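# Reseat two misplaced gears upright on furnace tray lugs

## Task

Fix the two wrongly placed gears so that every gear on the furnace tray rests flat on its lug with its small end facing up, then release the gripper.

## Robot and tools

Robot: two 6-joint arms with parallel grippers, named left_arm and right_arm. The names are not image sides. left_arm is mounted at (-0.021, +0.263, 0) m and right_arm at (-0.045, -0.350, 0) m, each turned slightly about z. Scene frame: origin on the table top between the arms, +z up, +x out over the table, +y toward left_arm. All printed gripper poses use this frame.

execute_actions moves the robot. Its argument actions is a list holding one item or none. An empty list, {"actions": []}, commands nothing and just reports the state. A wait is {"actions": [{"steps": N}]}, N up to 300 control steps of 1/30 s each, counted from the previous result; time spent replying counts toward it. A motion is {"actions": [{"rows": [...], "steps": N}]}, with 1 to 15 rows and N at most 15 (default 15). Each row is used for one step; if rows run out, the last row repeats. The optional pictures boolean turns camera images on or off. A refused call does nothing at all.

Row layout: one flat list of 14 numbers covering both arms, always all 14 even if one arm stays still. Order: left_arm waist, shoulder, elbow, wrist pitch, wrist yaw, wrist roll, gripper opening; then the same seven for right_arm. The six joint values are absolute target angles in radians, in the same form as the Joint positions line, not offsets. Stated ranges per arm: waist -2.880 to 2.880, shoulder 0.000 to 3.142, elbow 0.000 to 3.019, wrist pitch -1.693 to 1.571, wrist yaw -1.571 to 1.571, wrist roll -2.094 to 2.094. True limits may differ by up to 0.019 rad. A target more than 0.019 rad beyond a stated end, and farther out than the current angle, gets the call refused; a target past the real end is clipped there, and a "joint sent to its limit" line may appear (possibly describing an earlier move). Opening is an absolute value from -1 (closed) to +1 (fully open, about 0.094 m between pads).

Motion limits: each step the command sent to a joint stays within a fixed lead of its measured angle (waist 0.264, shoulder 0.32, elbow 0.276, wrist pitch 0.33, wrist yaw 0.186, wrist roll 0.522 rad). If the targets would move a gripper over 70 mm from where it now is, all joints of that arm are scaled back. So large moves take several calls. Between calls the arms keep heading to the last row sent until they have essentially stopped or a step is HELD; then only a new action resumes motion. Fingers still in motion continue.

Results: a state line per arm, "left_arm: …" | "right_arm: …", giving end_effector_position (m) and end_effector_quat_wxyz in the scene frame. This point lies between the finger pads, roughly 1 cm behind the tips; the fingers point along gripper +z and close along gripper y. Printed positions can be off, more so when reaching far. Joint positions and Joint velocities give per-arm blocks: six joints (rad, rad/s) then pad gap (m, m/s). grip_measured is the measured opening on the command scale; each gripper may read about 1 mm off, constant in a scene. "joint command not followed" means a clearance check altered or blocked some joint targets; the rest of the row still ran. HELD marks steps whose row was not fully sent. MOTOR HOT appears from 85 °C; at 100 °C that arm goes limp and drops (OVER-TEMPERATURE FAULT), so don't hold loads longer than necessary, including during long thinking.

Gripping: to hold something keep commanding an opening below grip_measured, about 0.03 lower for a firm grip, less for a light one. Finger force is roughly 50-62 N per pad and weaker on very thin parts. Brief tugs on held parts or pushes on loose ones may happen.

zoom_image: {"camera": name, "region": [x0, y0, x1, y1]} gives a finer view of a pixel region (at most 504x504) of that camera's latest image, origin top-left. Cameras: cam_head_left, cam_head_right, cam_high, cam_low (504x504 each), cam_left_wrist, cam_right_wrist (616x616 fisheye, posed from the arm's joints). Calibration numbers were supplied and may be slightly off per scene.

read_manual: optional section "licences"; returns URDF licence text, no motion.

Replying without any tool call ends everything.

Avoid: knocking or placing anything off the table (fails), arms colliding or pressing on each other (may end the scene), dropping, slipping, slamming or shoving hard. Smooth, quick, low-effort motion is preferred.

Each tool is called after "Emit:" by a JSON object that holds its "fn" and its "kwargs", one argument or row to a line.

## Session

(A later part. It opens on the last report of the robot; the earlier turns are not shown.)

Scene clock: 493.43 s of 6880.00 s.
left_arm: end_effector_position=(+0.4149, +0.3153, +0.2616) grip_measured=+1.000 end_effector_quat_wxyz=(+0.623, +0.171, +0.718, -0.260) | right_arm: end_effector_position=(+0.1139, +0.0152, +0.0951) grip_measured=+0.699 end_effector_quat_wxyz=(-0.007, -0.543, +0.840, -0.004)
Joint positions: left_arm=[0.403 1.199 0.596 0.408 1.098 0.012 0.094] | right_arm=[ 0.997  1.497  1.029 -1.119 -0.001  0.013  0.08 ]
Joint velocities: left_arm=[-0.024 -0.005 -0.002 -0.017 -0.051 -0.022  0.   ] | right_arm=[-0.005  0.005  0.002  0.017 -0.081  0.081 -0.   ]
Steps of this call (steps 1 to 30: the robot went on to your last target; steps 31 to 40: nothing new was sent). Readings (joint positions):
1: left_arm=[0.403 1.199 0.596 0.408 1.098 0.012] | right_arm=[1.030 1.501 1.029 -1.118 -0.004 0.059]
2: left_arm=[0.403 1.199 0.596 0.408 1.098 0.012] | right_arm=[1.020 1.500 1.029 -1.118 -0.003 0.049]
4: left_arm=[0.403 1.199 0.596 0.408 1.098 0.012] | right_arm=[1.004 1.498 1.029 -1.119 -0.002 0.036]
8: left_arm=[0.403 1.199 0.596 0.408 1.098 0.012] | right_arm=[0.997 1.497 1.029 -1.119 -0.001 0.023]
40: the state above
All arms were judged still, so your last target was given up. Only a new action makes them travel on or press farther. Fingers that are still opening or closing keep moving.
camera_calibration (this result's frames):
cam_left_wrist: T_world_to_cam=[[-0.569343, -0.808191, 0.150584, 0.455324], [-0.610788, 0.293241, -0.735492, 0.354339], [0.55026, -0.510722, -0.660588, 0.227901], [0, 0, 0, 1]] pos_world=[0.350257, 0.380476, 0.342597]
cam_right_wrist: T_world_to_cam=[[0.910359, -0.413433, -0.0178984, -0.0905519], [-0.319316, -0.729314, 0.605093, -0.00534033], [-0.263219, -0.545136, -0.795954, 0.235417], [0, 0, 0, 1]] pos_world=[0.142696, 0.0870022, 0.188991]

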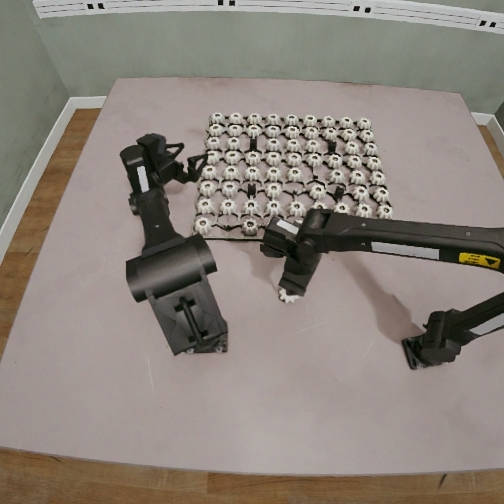

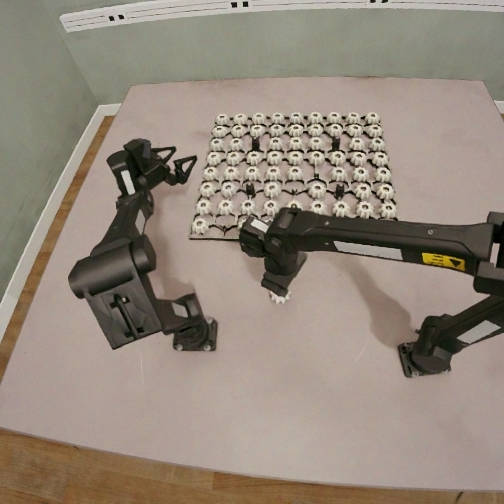

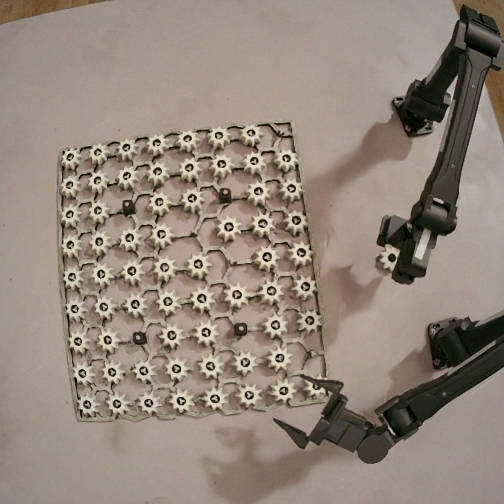

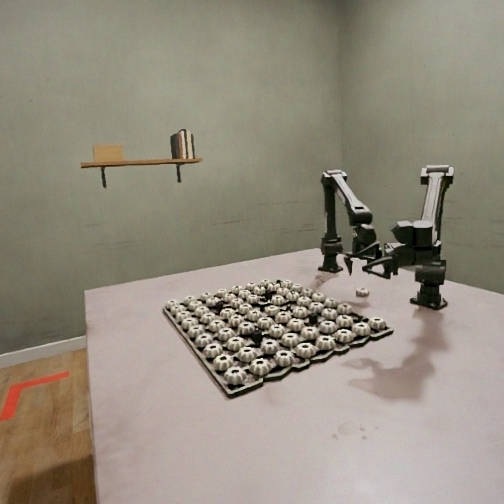

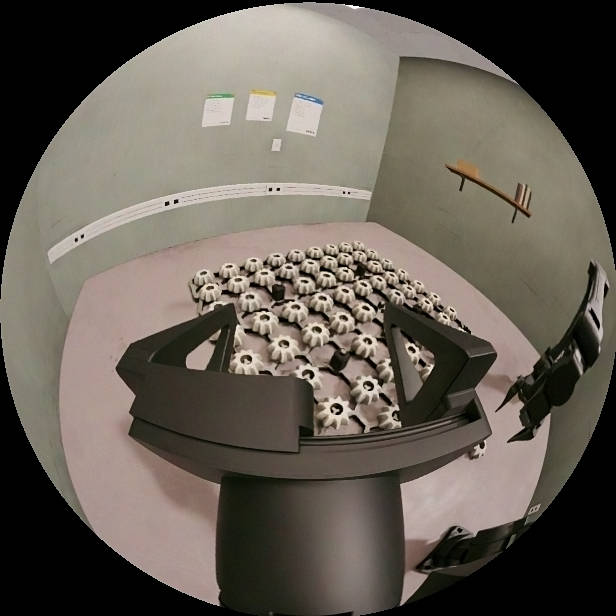

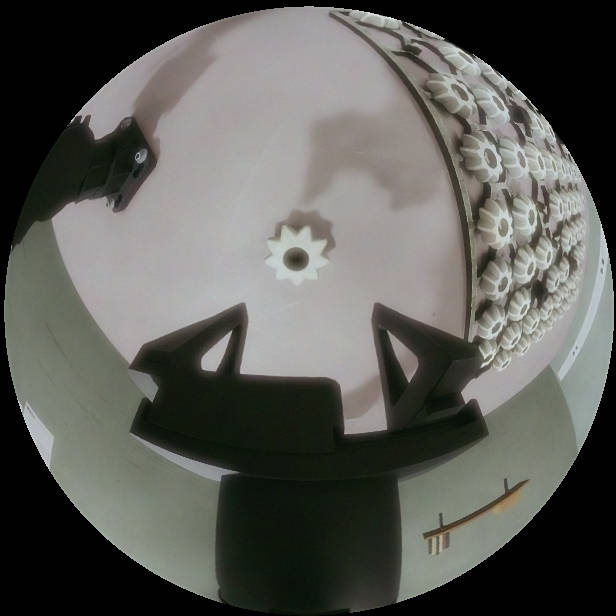

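Emit:
{"fn": "execute_actions", "kwargs": {
  "actions": [
    {"rows":[[0.4,1.2,0.65,0.4,1.1,0.0,1,1.04,1.555,0.973,-0.965,0,0,0.7]],"steps":15}
  ],
  "pictures": false
}}

Emit:
{"fn": "execute_actions", "kwargs": {
  "actions": [
    {"rows":[[0.4,1.2,0.65,0.4,1.1,0.0,1,1.04,1.627,0.93,-0.85,0,0,0.7]],"steps":15}
  ],
  "pictures": false
}}

Emit:
{"fn": "execute_actions", "kwargs": {
  "actions": [
    {"rows":[[0.4,1.2,0.65,0.4,1.1,0.0,1,1.04,1.627,0.93,-0.85,0,0,-0.2]],"steps":15}
  ],
  "pictures": false
}}

Emit:
{"fn": "execute_actions", "kwargs": {
  "actions": [
    {"rows":[[0.4,1.2,0.65,0.4,1.1,0.0,1,1.04,1.56,1.02,-0.97,0,0,-0.2]],"steps":15}
  ]
}}

Scene clock: 517.83 s of 6880.00 s.
left_arm: end_effector_position=(+0.4149, +0.3153, +0.2616) grip_measured=+1.000 end_effector_quat_wxyz=(+0.623, +0.171, +0.718, -0.260) | right_arm: end_effector_position=(+0.0982, +0.0230, +0.0468) grip_measured=+0.699 end_effector_quat_wxyz=(-0.005, -0.562, +0.827, -0.003)
Joint positions: left_arm=[0.403 1.199 0.596 0.408 1.098 0.012 0.094] | right_arm=[ 1.041  1.567  0.963 -0.979 -0.001  0.012  0.08 ]
Joint velocities: left_arm=[ 0.005 -0.005 -0.007  0.002  0.022 -0.037  0.   ] | right_arm=[-0.015 -0.005 -0.002  0.002 -0.037 -0.022 -0.   ]
Steps of this call (steps 1 to 90: nothing new was sent; then 20.90 s passed at rest; steps 91 to 105: all 15 steps of this action). Readings (joint positions):
91: left_arm=[0.403 1.199 0.596 0.408 1.098 0.012] | right_arm=[0.999 1.498 1.021 -1.094 -0.001 0.013]
92: left_arm=[0.403 1.199 0.596 0.408 1.098 0.012] | right_arm=[1.004 1.500 1.009 -1.048 -0.001 0.013]
94: left_arm=[0.403 1.199 0.596 0.408 1.098 0.012] | right_arm=[1.020 1.519 0.989 -0.999 -0.001 0.013]
98: left_arm=[0.403 1.199 0.596 0.408 1.098 0.012] | right_arm=[1.041 1.561 0.967 -0.982 -0.001 0.012]
105: the state above

Scene clock: 518.33 s of 6880.00 s.
left_arm: end_effector_position=(+0.4149, +0.3153, +0.2616) grip_measured=+1.000 end_effector_quat_wxyz=(+0.623, +0.171, +0.718, -0.260) | right_arm: end_effector_position=(+0.0989, +0.0247, +0.0084) grip_measured=+0.699 end_effector_quat_wxyz=(-0.002, -0.562, +0.827, -0.001)
Joint positions: left_arm=[0.403 1.199 0.596 0.408 1.098 0.012 0.094] | right_arm=[ 1.041  1.635  0.922 -0.863 -0.001  0.012  0.08 ]
Joint velocities: left_arm=[-0.005 -0.005 -0.007  0.007 -0.007 -0.066  0.   ] | right_arm=[ 0.005 -0.024 -0.007 -0.002 -0.037  0.007 -0.   ]
Steps of this call (steps 1 to 15: all 15 steps of this action). Readings (joint positions):
1: left_arm=[0.403 1.199 0.596 0.408 1.098 0.012] | right_arm=[1.041 1.569 0.958 -0.958 -0.001 0.012]
2: left_arm=[0.403 1.199 0.596 0.408 1.098 0.012] | right_arm=[1.041 1.572 0.951 -0.921 -0.001 0.012]
4: left_arm=[0.403 1.199 0.596 0.408 1.098 0.012] | right_arm=[1.041 1.593 0.942 -0.880 -0.001 0.012]
8: left_arm=[0.403 1.199 0.596 0.408 1.098 0.012] | right_arm=[1.041 1.630 0.928 -0.865 -0.001 0.012]
15: the state above

Scene clock: 518.83 s of 6880.00 s.
left_arm: end_effector_position=(+0.4149, +0.3153, +0.2616) grip_measured=+1.000 end_effector_quat_wxyz=(+0.623, +0.171, +0.718, -0.260) | right_arm: end_effector_position=(+0.0995, +0.0247, +0.0084) grip_measured=+0.219 end_effector_quat_wxyz=(-0.002, -0.561, +0.827, -0.002)
Joint positions: left_arm=[0.403 1.199 0.596 0.408 1.098 0.012 0.094] | right_arm=[ 1.041  1.635  0.922 -0.862  0.001  0.012  0.057]
Joint velocities: left_arm=[ 0.015 -0.005 -0.012  0.002  0.007  0.051  0.   ] | right_arm=[-0.005 -0.005 -0.012 -0.007 -0.081 -0.007 -0.   ]
Steps of this call (steps 1 to 15: all 15 steps of this action). Readings (joint positions):
1: left_arm=[0.403 1.199 0.596 0.408 1.098 0.012] | right_arm=[1.041 1.635 0.922 -0.863 -0.001 0.012]
2: left_arm=[0.403 1.199 0.596 0.408 1.098 0.012] | right_arm=[1.041 1.635 0.922 -0.863 0.003 0.012]
4: left_arm=[0.403 1.199 0.596 0.408 1.098 0.012] | right_arm=[1.041 1.635 0.922 -0.863 0.001 0.012]
8: left_arm=[0.403 1.199 0.596 0.408 1.098 0.012] | right_arm=[1.041 1.635 0.922 -0.862 0.001 0.012]
15: the state above

Scene clock: 519.33 s of 6880.00 s.
left_arm: end_effector_position=(+0.4149, +0.3153, +0.2616) grip_measured=+1.000 end_effector_quat_wxyz=(+0.623, +0.171, +0.718, -0.260) | right_arm: end_effector_position=(+0.1005, +0.0274, +0.0425) grip_measured=+0.219 end_effector_quat_wxyz=(-0.001, -0.561, +0.827, -0.001)
Joint positions: left_arm=[0.403 1.199 0.596 0.408 1.098 0.012 0.094] | right_arm=[ 1.041  1.581  0.966 -0.96   0.001  0.012  0.057]
Joint velocities: left_arm=[-0.005  0.015  0.002  0.002  0.022 -0.037  0.   ] | right_arm=[-0.005 -0.005 -0.012  0.007  0.037 -0.066 -0.001]
Steps of this call (steps 1 to 15: all 15 steps of this action). Readings (joint positions):
1: left_arm=[0.403 1.199 0.596 0.408 1.098 0.012] | right_arm=[1.041 1.633 0.928 -0.878 0.001 0.012]
2: left_arm=[0.403 1.199 0.596 0.408 1.098 0.012] | right_arm=[1.041 1.632 0.935 -0.910 0.001 0.012]
4: left_arm=[0.403 1.199 0.596 0.408 1.098 0.012] | right_arm=[1.041 1.617 0.945 -0.945 0.001 0.012]
8: left_arm=[0.403 1.199 0.596 0.408 1.098 0.012] | right_arm=[1.041 1.587 0.958 -0.958 0.001 0.012]
15: the state above
camera_calibration (this result's frames):
cam_left_wrist: T_world_to_cam=[[-0.569343, -0.808191, 0.150584, 0.455324], [-0.610788, 0.293241, -0.735492, 0.354339], [0.55026, -0.510722, -0.660588, 0.227901], [0, 0, 0, 1]] pos_world=[0.350257, 0.380476, 0.342597]
cam_right_wrist: T_world_to_cam=[[0.928016, -0.372204, -0.0158075, -0.0771955], [-0.290342, -0.749193, 0.595324, 0.02913], [-0.233425, -0.547881, -0.80333, 0.194005], [0, 0, 0, 1]] pos_world=[0.125382, 0.0993833, 0.137288]

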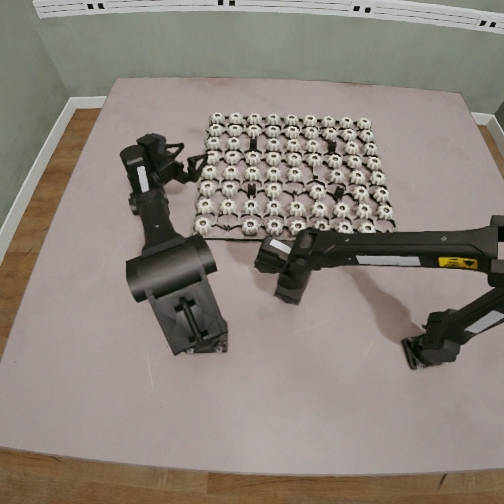

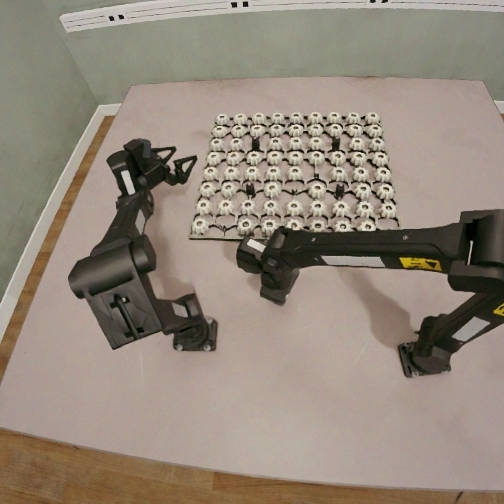

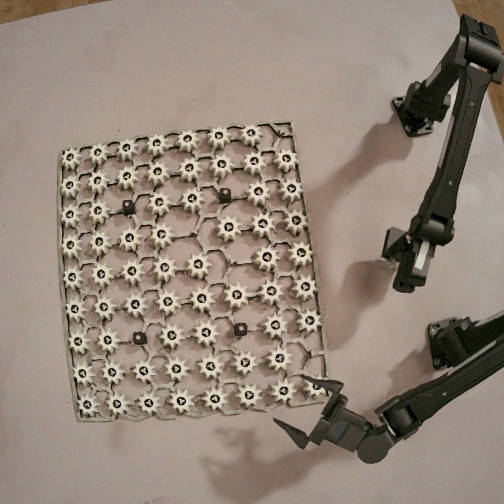

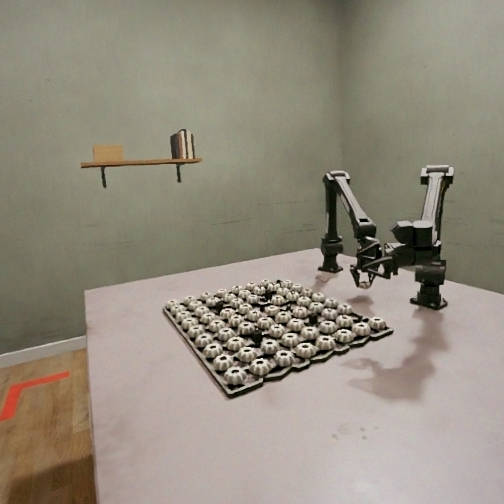

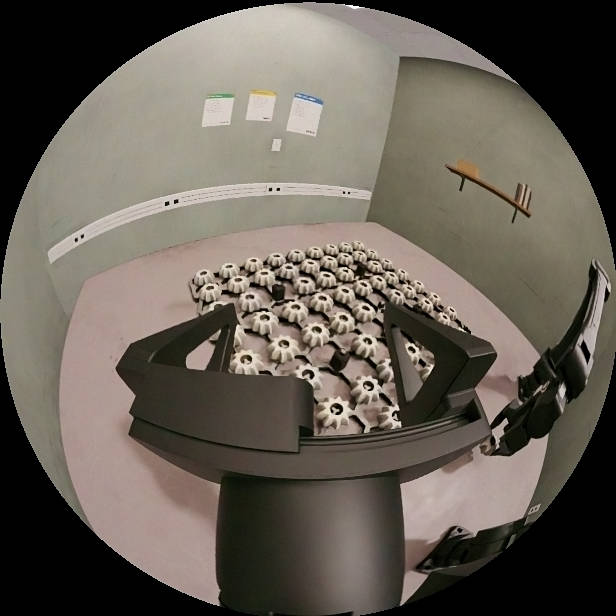

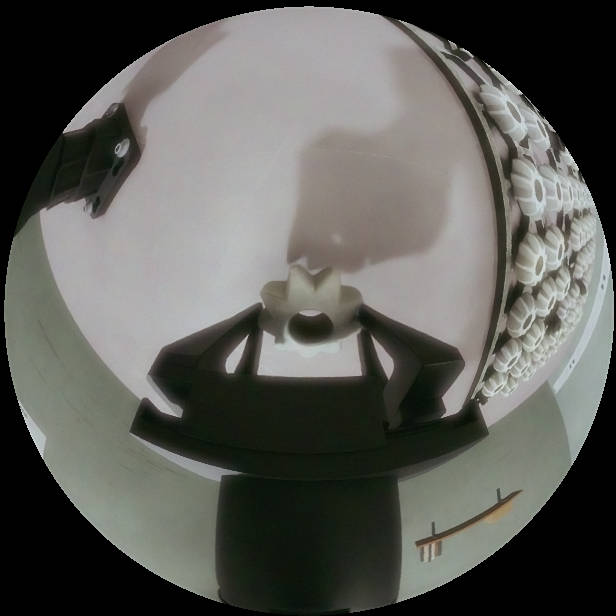

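Held. To handover.

Emit:
{"fn": "execute_actions", "kwargs": {
  "actions": [
    {"rows":[[0.4,1.2,0.65,0.4,1.1,0.0,1,0.9,1.42,1.08,-1.0,0,0.3,-0.2]],"steps":15}
  ],
  "pictures": false
}}

Emit:
{"fn": "execute_actions", "kwargs": {
  "actions": [
    {"rows":[[0.1,1.2,0.6,0.5,1.3,0.0,1,0.55,1.35,1.05,-0.4,-0.6,1.0,-0.2]],"steps":15}
  ],
  "pictures": false
}}

Emit:
{"fn": "execute_actions", "kwargs": {
  "actions": [
    {"rows":[[-0.227,1.21,0.588,0.64,1.416,0.0,1,0.222,1.31,0.72,0.65,-1.185,1.57,-0.2]],"steps":15}
  ],
  "pictures": false
}}

Emit:
{"fn": "execute_actions", "kwargs": {
  "actions": [
    {"steps":30}
  ],
  "pictures": false
}}

Emit:
{"fn": "execute_actions", "kwargs": {
  "actions": [
    {"rows":[[-0.347,1.23,0.59,0.66,1.296,0.0,1,0.222,1.31,0.72,0.65,-1.185,1.57,-0.2]],"steps":15}
  ],
  "pictures": false
}}

Emit:
{"fn": "execute_actions", "kwargs": {
  "actions": [
    {"rows":[[-0.45,1.272,0.655,0.66,1.185,0.0,1,0.222,1.31,0.72,0.65,-1.185,1.57,-0.2]],"steps":15}
  ]
}}

Scene clock: 535.90 s of 6880.00 s.
left_arm: end_effector_position=(+0.4149, +0.3153, +0.2616) grip_measured=+1.000 end_effector_quat_wxyz=(+0.623, +0.171, +0.718, -0.260) | right_arm: end_effector_position=(+0.1677, +0.0235, +0.1220) grip_measured=+0.219 end_effector_quat_wxyz=(+0.069, -0.382, +0.920, +0.053)
Joint positions: left_arm=[0.403 1.199 0.596 0.408 1.098 0.012 0.094] | right_arm=[ 0.891  1.432  1.026 -0.991  0.001  0.268  0.057]
Joint velocities: left_arm=[-0.005  0.005 -0.007  0.002  0.051 -0.095  0.   ] | right_arm=[ 0.034 -0.034  0.061 -0.032 -0.066  0.11  -0.001]
Steps of this call (steps 1 to 15: the robot went on to your last target; steps 16 to 90: nothing new was sent; then 13.07 s passed at rest; steps 91 to 105: all 15 steps of this action). Readings (joint positions):
91: left_arm=[0.403 1.199 0.596 0.408 1.098 0.012] | right_arm=[1.036 1.578 0.966 -0.961 -0.001 0.033]
92: left_arm=[0.403 1.199 0.596 0.408 1.098 0.012] | right_arm=[1.027 1.572 0.966 -0.966 -0.004 0.060]
94: left_arm=[0.403 1.199 0.596 0.408 1.098 0.012] | right_arm=[0.993 1.550 0.966 -0.973 -0.004 0.109]
98: left_arm=[0.403 1.199 0.596 0.408 1.098 0.012] | right_arm=[0.917 1.490 0.976 -0.986 -0.001 0.192]
105: the state above

Scene clock: 536.40 s of 6880.00 s.
left_arm: end_effector_position=(+0.3825, +0.1627, +0.2764) grip_measured=+1.000 end_effector_quat_wxyz=(+0.566, +0.354, +0.625, -0.404) | right_arm: end_effector_position=(+0.3006, +0.0557, +0.2206) grip_measured=+0.218 end_effector_quat_wxyz=(+0.056, -0.006, +0.894, +0.445)
Joint positions: left_arm=[0.094 1.201 0.596 0.484 1.3   0.012 0.094] | right_arm=[ 0.523  1.384  1.013 -0.432 -0.589  0.915  0.057]
Joint velocities: left_arm=[ 0.103 -0.005 -0.012  0.007 -0.037  0.007  0.   ] | right_arm=[ 0.063 -0.2    0.012  0.046 -0.081  0.549 -0.   ]
Steps of this call (steps 1 to 15: all 15 steps of this action). Readings (joint positions):
1: left_arm=[0.393 1.200 0.596 0.415 1.146 0.012] | right_arm=[0.880 1.429 1.024 -0.966 -0.046 0.309]
2: left_arm=[0.365 1.201 0.596 0.428 1.199 0.012] | right_arm=[0.860 1.426 1.016 -0.915 -0.111 0.361]
4: left_arm=[0.265 1.201 0.596 0.451 1.261 0.012] | right_arm=[0.793 1.425 1.013 -0.818 -0.218 0.459]
8: left_arm=[0.077 1.201 0.596 0.480 1.299 0.012] | right_arm=[0.635 1.425 1.013 -0.606 -0.446 0.661]
15: the state above

Scene clock: 536.90 s of 6880.00 s.
left_arm: end_effector_position=(+0.3104, +0.0372, +0.2917) grip_measured=+1.000 end_effector_quat_wxyz=(+0.506, +0.507, +0.491, -0.495) | right_arm: end_effector_position=(+0.3072, -0.0441, +0.2702) grip_measured=+0.218 end_effector_quat_wxyz=(+0.005, +0.010, +0.716, +0.699)
Joint positions: left_arm=[-0.233  1.204  0.596  0.625  1.416  0.011  0.094] | right_arm=[ 0.205  1.334  0.67   0.601 -1.18   1.519  0.057]
Joint velocities: left_arm=[ 0.093  0.005 -0.012  0.007  0.037 -0.007  0.   ] | right_arm=[ 0.249 -0.181  0.017  0.418 -0.051  0.271  0.001]
Steps of this call (steps 1 to 15: all 15 steps of this action). Readings (joint positions):
1: left_arm=[0.085 1.201 0.596 0.500 1.331 0.011] | right_arm=[0.513 1.376 0.993 -0.395 -0.636 0.960]
2: left_arm=[0.054 1.203 0.596 0.529 1.362 0.011] | right_arm=[0.496 1.363 0.955 -0.328 -0.700 1.011]
4: left_arm=[-0.052 1.203 0.596 0.573 1.394 0.011] | right_arm=[0.424 1.339 0.860 -0.205 -0.825 1.127]
8: left_arm=[-0.250 1.204 0.596 0.619 1.415 0.011] | right_arm=[0.222 1.344 0.688 0.152 -1.146 1.376]
15: the state above

Scene clock: 537.90 s of 6880.00 s.
left_arm: end_effector_position=(+0.3111, +0.0382, +0.2917) grip_measured=+1.000 end_effector_quat_wxyz=(+0.507, +0.507, +0.492, -0.494) | right_arm: end_effector_position=(+0.2996, -0.0380, +0.2769) grip_measured=+0.218 end_effector_quat_wxyz=(-0.008, +0.007, +0.712, +0.702)
Joint positions: left_arm=[-0.23   1.204  0.596  0.625  1.416  0.011  0.094] | right_arm=[ 0.224  1.324  0.67   0.62  -1.184  1.56   0.057]
Joint velocities: left_arm=[-0.005 -0.005  0.012  0.002 -0.007 -0.007  0.   ] | right_arm=[-0.015 -0.015 -0.012 -0.007 -0.066  0.066  0.   ]
Steps of this call (steps 1 to 30: the robot went on to your last target). Readings (joint positions):
1: left_arm=[-0.230 1.204 0.596 0.625 1.416 0.011] | right_arm=[0.213 1.329 0.670 0.611 -1.182 1.527]
2: left_arm=[-0.230 1.204 0.596 0.625 1.416 0.011] | right_arm=[0.219 1.326 0.670 0.616 -1.184 1.533]
4: left_arm=[-0.230 1.204 0.596 0.625 1.416 0.011] | right_arm=[0.224 1.324 0.670 0.620 -1.184 1.542]
8: left_arm=[-0.230 1.204 0.596 0.625 1.416 0.011] | right_arm=[0.224 1.324 0.670 0.620 -1.184 1.552]
30: the state above
All arms were judged still, so your last target was given up. Only a new action makes them travel on or press farther. Fingers that are still opening or closing keep moving.

Scene clock: 538.40 s of 6880.00 s.
left_arm: end_effector_position=(+0.3024, -0.0036, +0.2884) grip_measured=+1.000 end_effector_quat_wxyz=(+0.506, +0.509, +0.488, -0.496) | right_arm: end_effector_position=(+0.2996, -0.0380, +0.2769) grip_measured=+0.218 end_effector_quat_wxyz=(-0.008, +0.007, +0.712, +0.702)
Joint positions: left_arm=[-0.355  1.219  0.595  0.644  1.299  0.011  0.094] | right_arm=[ 0.224  1.324  0.67   0.62  -1.184  1.56   0.057]
Joint velocities: left_arm=[ 0.005 -0.015  0.007  0.002 -0.022 -0.022  0.   ] | right_arm=[-0.015 -0.015 -0.007 -0.007  0.022 -0.007 -0.001]
Steps of this call (steps 1 to 15: all 15 steps of this action). Readings (joint positions):
1: left_arm=[-0.239 1.204 0.595 0.629 1.361 0.011] | right_arm=[0.224 1.324 0.670 0.620 -1.184 1.560]
2: left_arm=[-0.258 1.206 0.595 0.635 1.320 0.011] | right_arm=[0.224 1.324 0.670 0.620 -1.184 1.560]
4: left_arm=[-0.313 1.213 0.595 0.642 1.302 0.011] | right_arm=[0.224 1.324 0.670 0.620 -1.184 1.560]
8: left_arm=[-0.359 1.219 0.595 0.643 1.300 0.011] | right_arm=[0.224 1.324 0.670 0.620 -1.184 1.560]
15: the state above

Scene clock: 538.90 s of 6880.00 s.
left_arm: end_effector_position=(+0.3016, -0.0398, +0.2747) grip_measured=+1.000 end_effector_quat_wxyz=(+0.497, +0.501, +0.502, -0.500) | right_arm: end_effector_position=(+0.2996, -0.0380, +0.2769) grip_measured=+0.218 end_effector_quat_wxyz=(-0.008, +0.007, +0.712, +0.702)
Joint positions: left_arm=[-0.457  1.267  0.604  0.646  1.188  0.011  0.094] | right_arm=[ 0.224  1.324  0.67   0.62  -1.184  1.56   0.057]
Joint velocities: left_arm=[ 0.015 -0.005  0.002  0.002 -0.007 -0.022  0.   ] | right_arm=[-0.015 -0.005  0.002  0.017 -0.051  0.022  0.   ]
Steps of this call (steps 1 to 15: all 15 steps of this action). Readings (joint positions):
1: left_arm=[-0.362 1.220 0.595 0.645 1.247 0.011] | right_arm=[0.224 1.324 0.670 0.620 -1.184 1.560]
2: left_arm=[-0.378 1.227 0.597 0.646 1.208 0.011] | right_arm=[0.224 1.324 0.670 0.620 -1.184 1.560]
4: left_arm=[-0.420 1.245 0.604 0.646 1.190 0.011] | right_arm=[0.224 1.324 0.670 0.620 -1.184 1.560]
8: left_arm=[-0.458 1.267 0.604 0.646 1.188 0.011] | right_arm=[0.224 1.324 0.670 0.620 -1.184 1.560]
15: the state above
camera_calibration (this result's frames):
cam_left_wrist: T_world_to_cam=[[-0.99998, -0.00168168, -0.00602599, 0.306817], [0.00378884, 0.603691, -0.797209, 0.242808], [0.00497849, -0.797217, -0.603673, 0.254945], [0, 0, 0, 1]] pos_world=[0.304622, 0.0571816, 0.349321]
cam_right_wrist: T_world_to_cam=[[-0.0236023, 0.00374763, -0.999714, 0.289234], [-0.804786, -0.593327, 0.016776, 0.218641], [-0.593095, 0.804952, 0.0170199, 0.324976], [0, 0, 0, 1]] pos_world=[0.375527, -0.132948, 0.279953]

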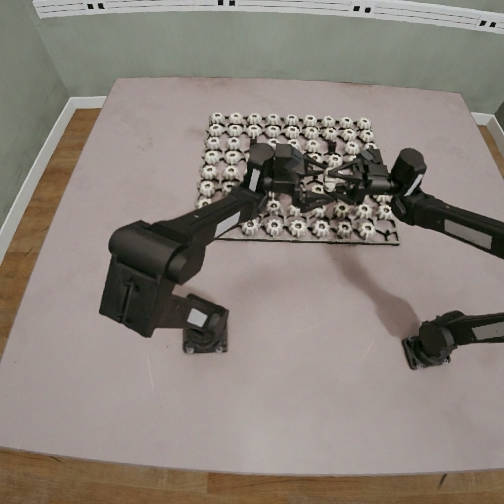

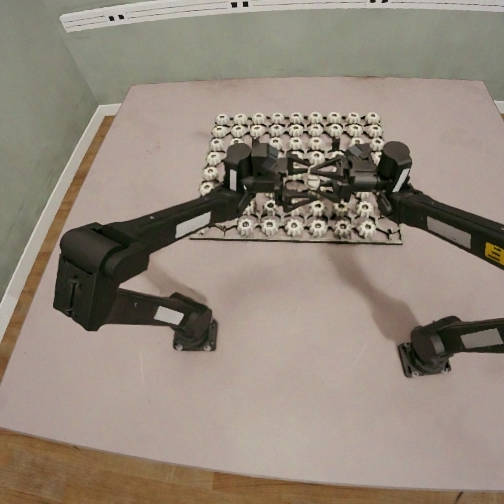

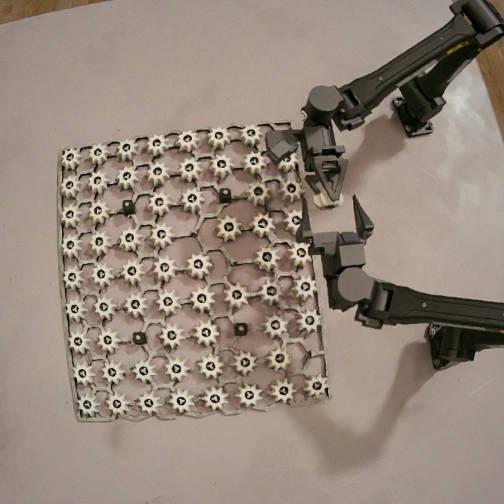

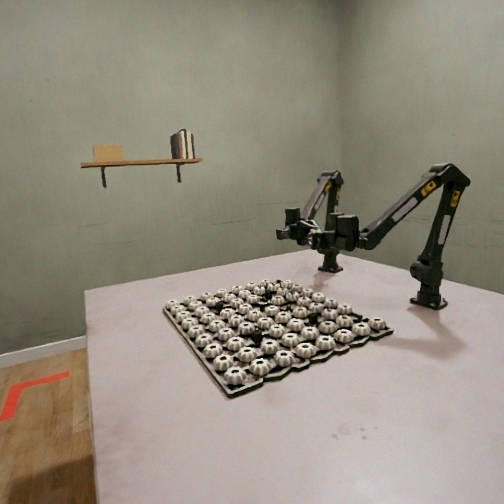

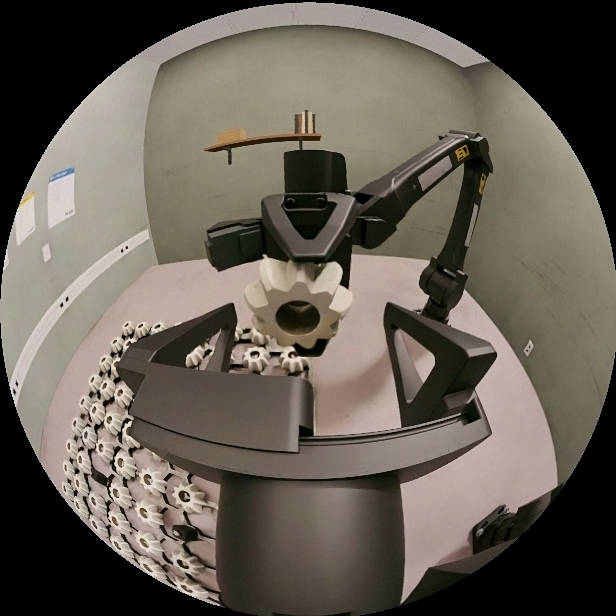

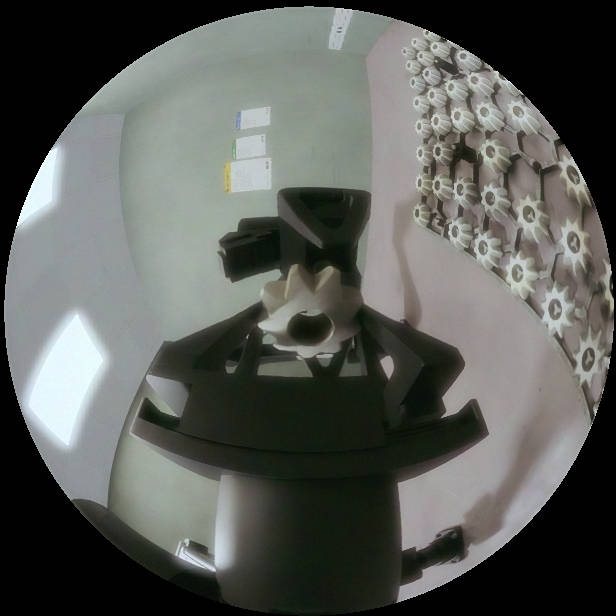

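Emit:
{"fn": "execute_actions", "kwargs": {
  "actions": [
    {"rows":[[-0.46,1.297,0.705,0.64,1.16,0.0,1,0.222,1.31,0.72,0.65,-1.185,1.57,-0.2]],"steps":12}
  ],
  "pictures": false
}}

Emit:
{"fn": "execute_actions", "kwargs": {
  "actions": [
    {"rows":[[-0.505,1.297,0.705,0.64,1.135,0.0,1,0.222,1.31,0.72,0.65,-1.185,1.57,-0.2]],"steps":15}
  ]
}}

Scene clock: 547.63 s of 6880.00 s.
left_arm: end_effector_position=(+0.3189, -0.0450, +0.2888) grip_measured=+1.000 end_effector_quat_wxyz=(+0.513, +0.498, +0.499, -0.489) | right_arm: end_effector_position=(+0.2996, -0.0380, +0.2769) grip_measured=+0.218 end_effector_quat_wxyz=(-0.008, +0.007, +0.712, +0.702)
Joint positions: left_arm=[-0.457  1.286  0.653  0.646  1.162  0.011  0.094] | right_arm=[ 0.224  1.324  0.67   0.62  -1.184  1.56   0.057]
Joint velocities: left_arm=[ 0.015 -0.005  0.007 -0.002 -0.022 -0.022  0.   ] | right_arm=[ 0.005 -0.015 -0.017 -0.012 -0.022  0.022 -0.   ]
Steps of this call (steps 1 to 15: the robot went on to your last target; steps 16 to 90: nothing new was sent; then 5.33 s passed at rest; steps 91 to 102: all 12 steps of this action). Readings (joint positions):
91: left_arm=[-0.457 1.269 0.607 0.646 1.177 0.011] | right_arm=[0.224 1.324 0.670 0.620 -1.184 1.560]
92: left_arm=[-0.457 1.272 0.613 0.646 1.169 0.011] | right_arm=[0.224 1.324 0.670 0.620 -1.184 1.560]
94: left_arm=[-0.457 1.281 0.632 0.646 1.164 0.011] | right_arm=[0.224 1.324 0.670 0.620 -1.184 1.560]
98: left_arm=[-0.457 1.286 0.653 0.646 1.162 0.011] | right_arm=[0.224 1.324 0.670 0.620 -1.184 1.560]
102: the state above

Scene clock: 548.13 s of 6880.00 s.
left_arm: end_effector_position=(+0.3081, -0.0609, +0.2887) grip_measured=+1.000 end_effector_quat_wxyz=(+0.507, +0.504, +0.493, -0.495) | right_arm: end_effector_position=(+0.2996, -0.0380, +0.2769) grip_measured=+0.218 end_effector_quat_wxyz=(-0.008, +0.007, +0.712, +0.702)
Joint positions: left_arm=[-0.505  1.286  0.653  0.646  1.138  0.011  0.094] | right_arm=[ 0.224  1.324  0.67   0.62  -1.184  1.56   0.057]
Joint velocities: left_arm=[ 0.005  0.005  0.007 -0.022  0.022 -0.037  0.   ] | right_arm=[-0.015 -0.005  0.002 -0.007 -0.051 -0.066  0.001]
Steps of this call (steps 1 to 15: all 15 steps of this action). Readings (joint positions):
1: left_arm=[-0.460 1.286 0.653 0.646 1.150 0.011] | right_arm=[0.224 1.324 0.670 0.620 -1.184 1.560]
2: left_arm=[-0.467 1.286 0.653 0.646 1.141 0.011] | right_arm=[0.224 1.324 0.670 0.620 -1.184 1.560]
4: left_arm=[-0.486 1.286 0.653 0.646 1.138 0.011] | right_arm=[0.224 1.324 0.670 0.620 -1.184 1.560]
8: left_arm=[-0.505 1.286 0.653 0.646 1.138 0.011] | right_arm=[0.224 1.324 0.670 0.620 -1.184 1.560]
15: the state above
camera_calibration (this result's frames):
cam_left_wrist: T_world_to_cam=[[-0.999447, -0.00420042, -0.0329847, 0.32084], [0.0240277, 0.594478, -0.803753, 0.261831], [0.0229847, -0.804101, -0.594048, 0.237815], [0, 0, 0, 1]] pos_world=[0.308905, 0.036922, 0.362304]
cam_right_wrist: T_world_to_cam=[[-0.0236023, 0.00374763, -0.999714, 0.289234], [-0.804786, -0.593327, 0.016776, 0.218641], [-0.593095, 0.804952, 0.0170199, 0.324976], [0, 0, 0, 1]] pos_world=[0.375527, -0.132948, 0.279953]

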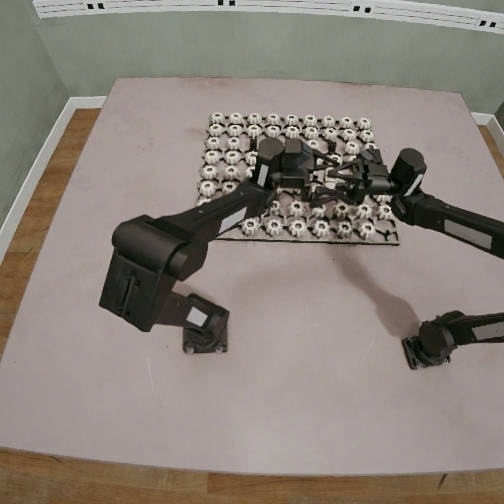

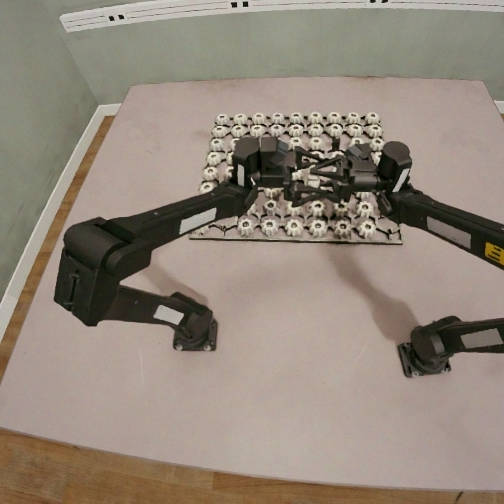

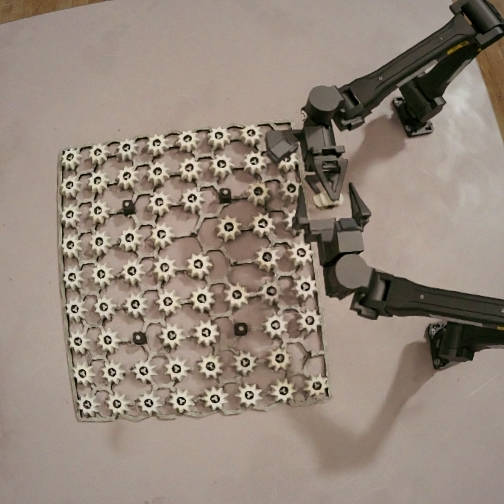

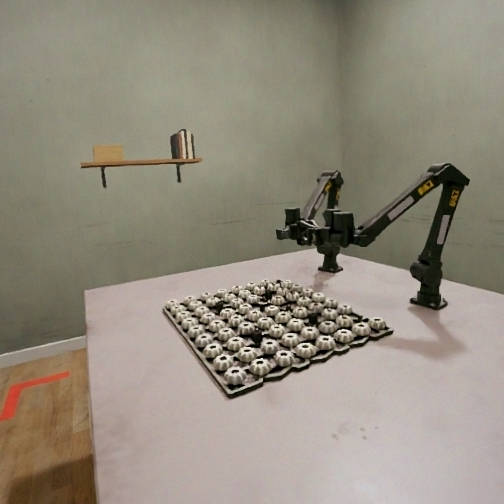

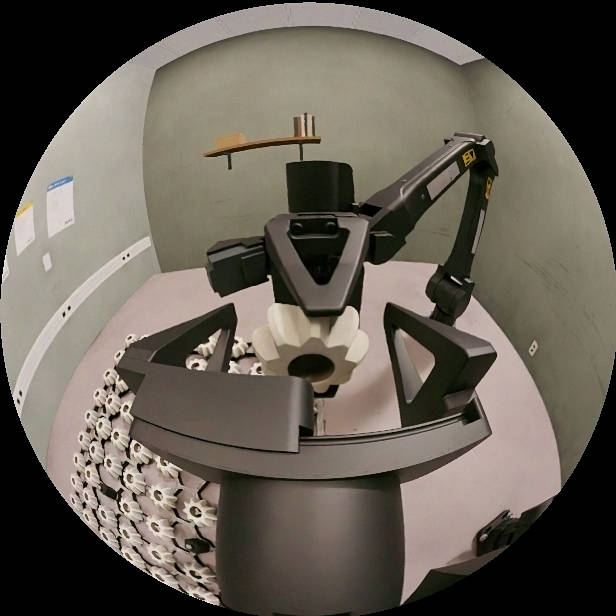

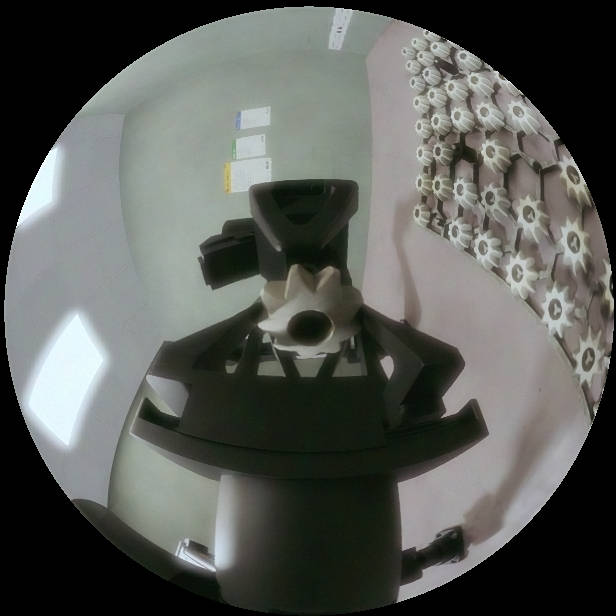

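Emit:
{"fn": "execute_actions", "kwargs": {
  "actions": [
    {"rows":[[-0.505,1.308,0.65,0.65,1.135,0.0,1,0.222,1.31,0.72,0.65,-1.185,1.57,-0.2]],"steps":10}
  ],
  "pictures": false
}}

Emit:
{"fn": "execute_actions", "kwargs": {
  "actions": [
    {"rows":[[-0.505,1.30,0.66,0.65,1.135,0.0,-0.2,0.222,1.31,0.72,0.65,-1.185,1.57,-0.2]],"steps":15}
  ],
  "pictures": false
}}

Emit:
{"fn": "execute_actions", "kwargs": {
  "actions": [
    {"rows":[[-0.505,1.30,0.66,0.65,1.135,0.0,-0.2,0.224,1.32,0.70,0.63,-1.185,1.57,0.6]],"steps":15}
  ],
  "pictures": false
}}

Scene clock: 562.00 s of 6880.00 s.
left_arm: end_effector_position=(+0.3093, -0.0614, +0.2854) grip_measured=+1.000 end_effector_quat_wxyz=(+0.505, +0.503, +0.496, -0.496) | right_arm: end_effector_position=(+0.2996, -0.0380, +0.2769) grip_measured=+0.218 end_effector_quat_wxyz=(-0.008, +0.007, +0.712, +0.702)
Joint positions: left_arm=[-0.505  1.294  0.653  0.646  1.138  0.011  0.094] | right_arm=[ 0.224  1.324  0.67   0.62  -1.184  1.56   0.057]
Joint velocities: left_arm=[-0.005  0.005 -0.002 -0.012 -0.022 -0.037  0.   ] | right_arm=[-0.015 -0.005  0.002 -0.012 -0.022  0.007  0.001]
Steps of this call (steps 1 to 15: the robot went on to your last target; steps 16 to 90: nothing new was sent; then 10.53 s passed at rest; steps 91 to 100: all 10 steps of this action). Readings (joint positions):
91: left_arm=[-0.505 1.286 0.653 0.646 1.138 0.011] | right_arm=[0.224 1.324 0.670 0.620 -1.184 1.560]
92: left_arm=[-0.505 1.287 0.653 0.646 1.138 0.011] | right_arm=[0.224 1.324 0.670 0.620 -1.184 1.560]
94: left_arm=[-0.505 1.290 0.653 0.646 1.138 0.011] | right_arm=[0.224 1.324 0.670 0.620 -1.184 1.560]
98: left_arm=[-0.505 1.294 0.653 0.646 1.138 0.011] | right_arm=[0.224 1.324 0.670 0.620 -1.184 1.560]
100: the state above

Scene clock: 562.50 s of 6880.00 s.
left_arm: end_effector_position=(+0.3096, -0.0617, +0.2857) grip_measured=+0.041 end_effector_quat_wxyz=(+0.501, +0.498, +0.501, -0.500) | right_arm: end_effector_position=(+0.2997, -0.0376, +0.2755) grip_measured=+0.218 end_effector_quat_wxyz=(-0.006, +0.004, +0.712, +0.702)
Joint positions: left_arm=[-0.506  1.294  0.653  0.646  1.134 -0.006  0.049] | right_arm=[ 0.225  1.328  0.67   0.622 -1.186  1.55   0.057]
Joint velocities: left_arm=[ 0.005  0.005  0.002  0.002 -0.081 -0.007  0.001] | right_arm=[-0.005 -0.015 -0.007  0.007 -0.051  0.022 -0.   ]
Steps of this call (steps 1 to 15: all 15 steps of this action). Readings (joint positions):
1: left_arm=[-0.505 1.294 0.653 0.646 1.138 0.011] | right_arm=[0.224 1.324 0.670 0.620 -1.184 1.560]
2: left_arm=[-0.505 1.294 0.653 0.646 1.138 0.011] | right_arm=[0.224 1.324 0.670 0.620 -1.184 1.560]
4: left_arm=[-0.505 1.294 0.653 0.646 1.136 0.001] | right_arm=[0.224 1.325 0.670 0.620 -1.184 1.552]
8: left_arm=[-0.506 1.294 0.653 0.646 1.134 -0.006] | right_arm=[0.225 1.328 0.670 0.622 -1.186 1.550]
15: the state above

Scene clock: 563.00 s of 6880.00 s.
left_arm: end_effector_position=(+0.3105, -0.0621, +0.2818) grip_measured=+0.041 end_effector_quat_wxyz=(+0.498, +0.497, +0.504, -0.501) | right_arm: end_effector_position=(+0.2995, -0.0377, +0.2760) grip_measured=+0.598 end_effector_quat_wxyz=(-0.008, +0.006, +0.712, +0.702)
Joint positions: left_arm=[-0.506  1.302  0.652  0.646  1.134 -0.006  0.049] | right_arm=[ 0.225  1.327  0.67   0.622 -1.186  1.557  0.075]
Joint velocities: left_arm=[ 0.015  0.015 -0.012 -0.012  0.051 -0.037  0.001] | right_arm=[-0.005 -0.005 -0.007 -0.007 -0.066  0.022  0.   ]
Steps of this call (steps 1 to 15: all 15 steps of this action). Readings (joint positions):
1: left_arm=[-0.506 1.294 0.653 0.646 1.134 -0.006] | right_arm=[0.225 1.328 0.670 0.622 -1.186 1.551]
2: left_arm=[-0.506 1.294 0.653 0.646 1.134 -0.006] | right_arm=[0.225 1.328 0.670 0.622 -1.186 1.552]
4: left_arm=[-0.506 1.298 0.652 0.646 1.134 -0.006] | right_arm=[0.225 1.327 0.670 0.622 -1.186 1.554]
8: left_arm=[-0.506 1.302 0.652 0.646 1.134 -0.006] | right_arm=[0.225 1.327 0.670 0.622 -1.186 1.556]
15: the state above


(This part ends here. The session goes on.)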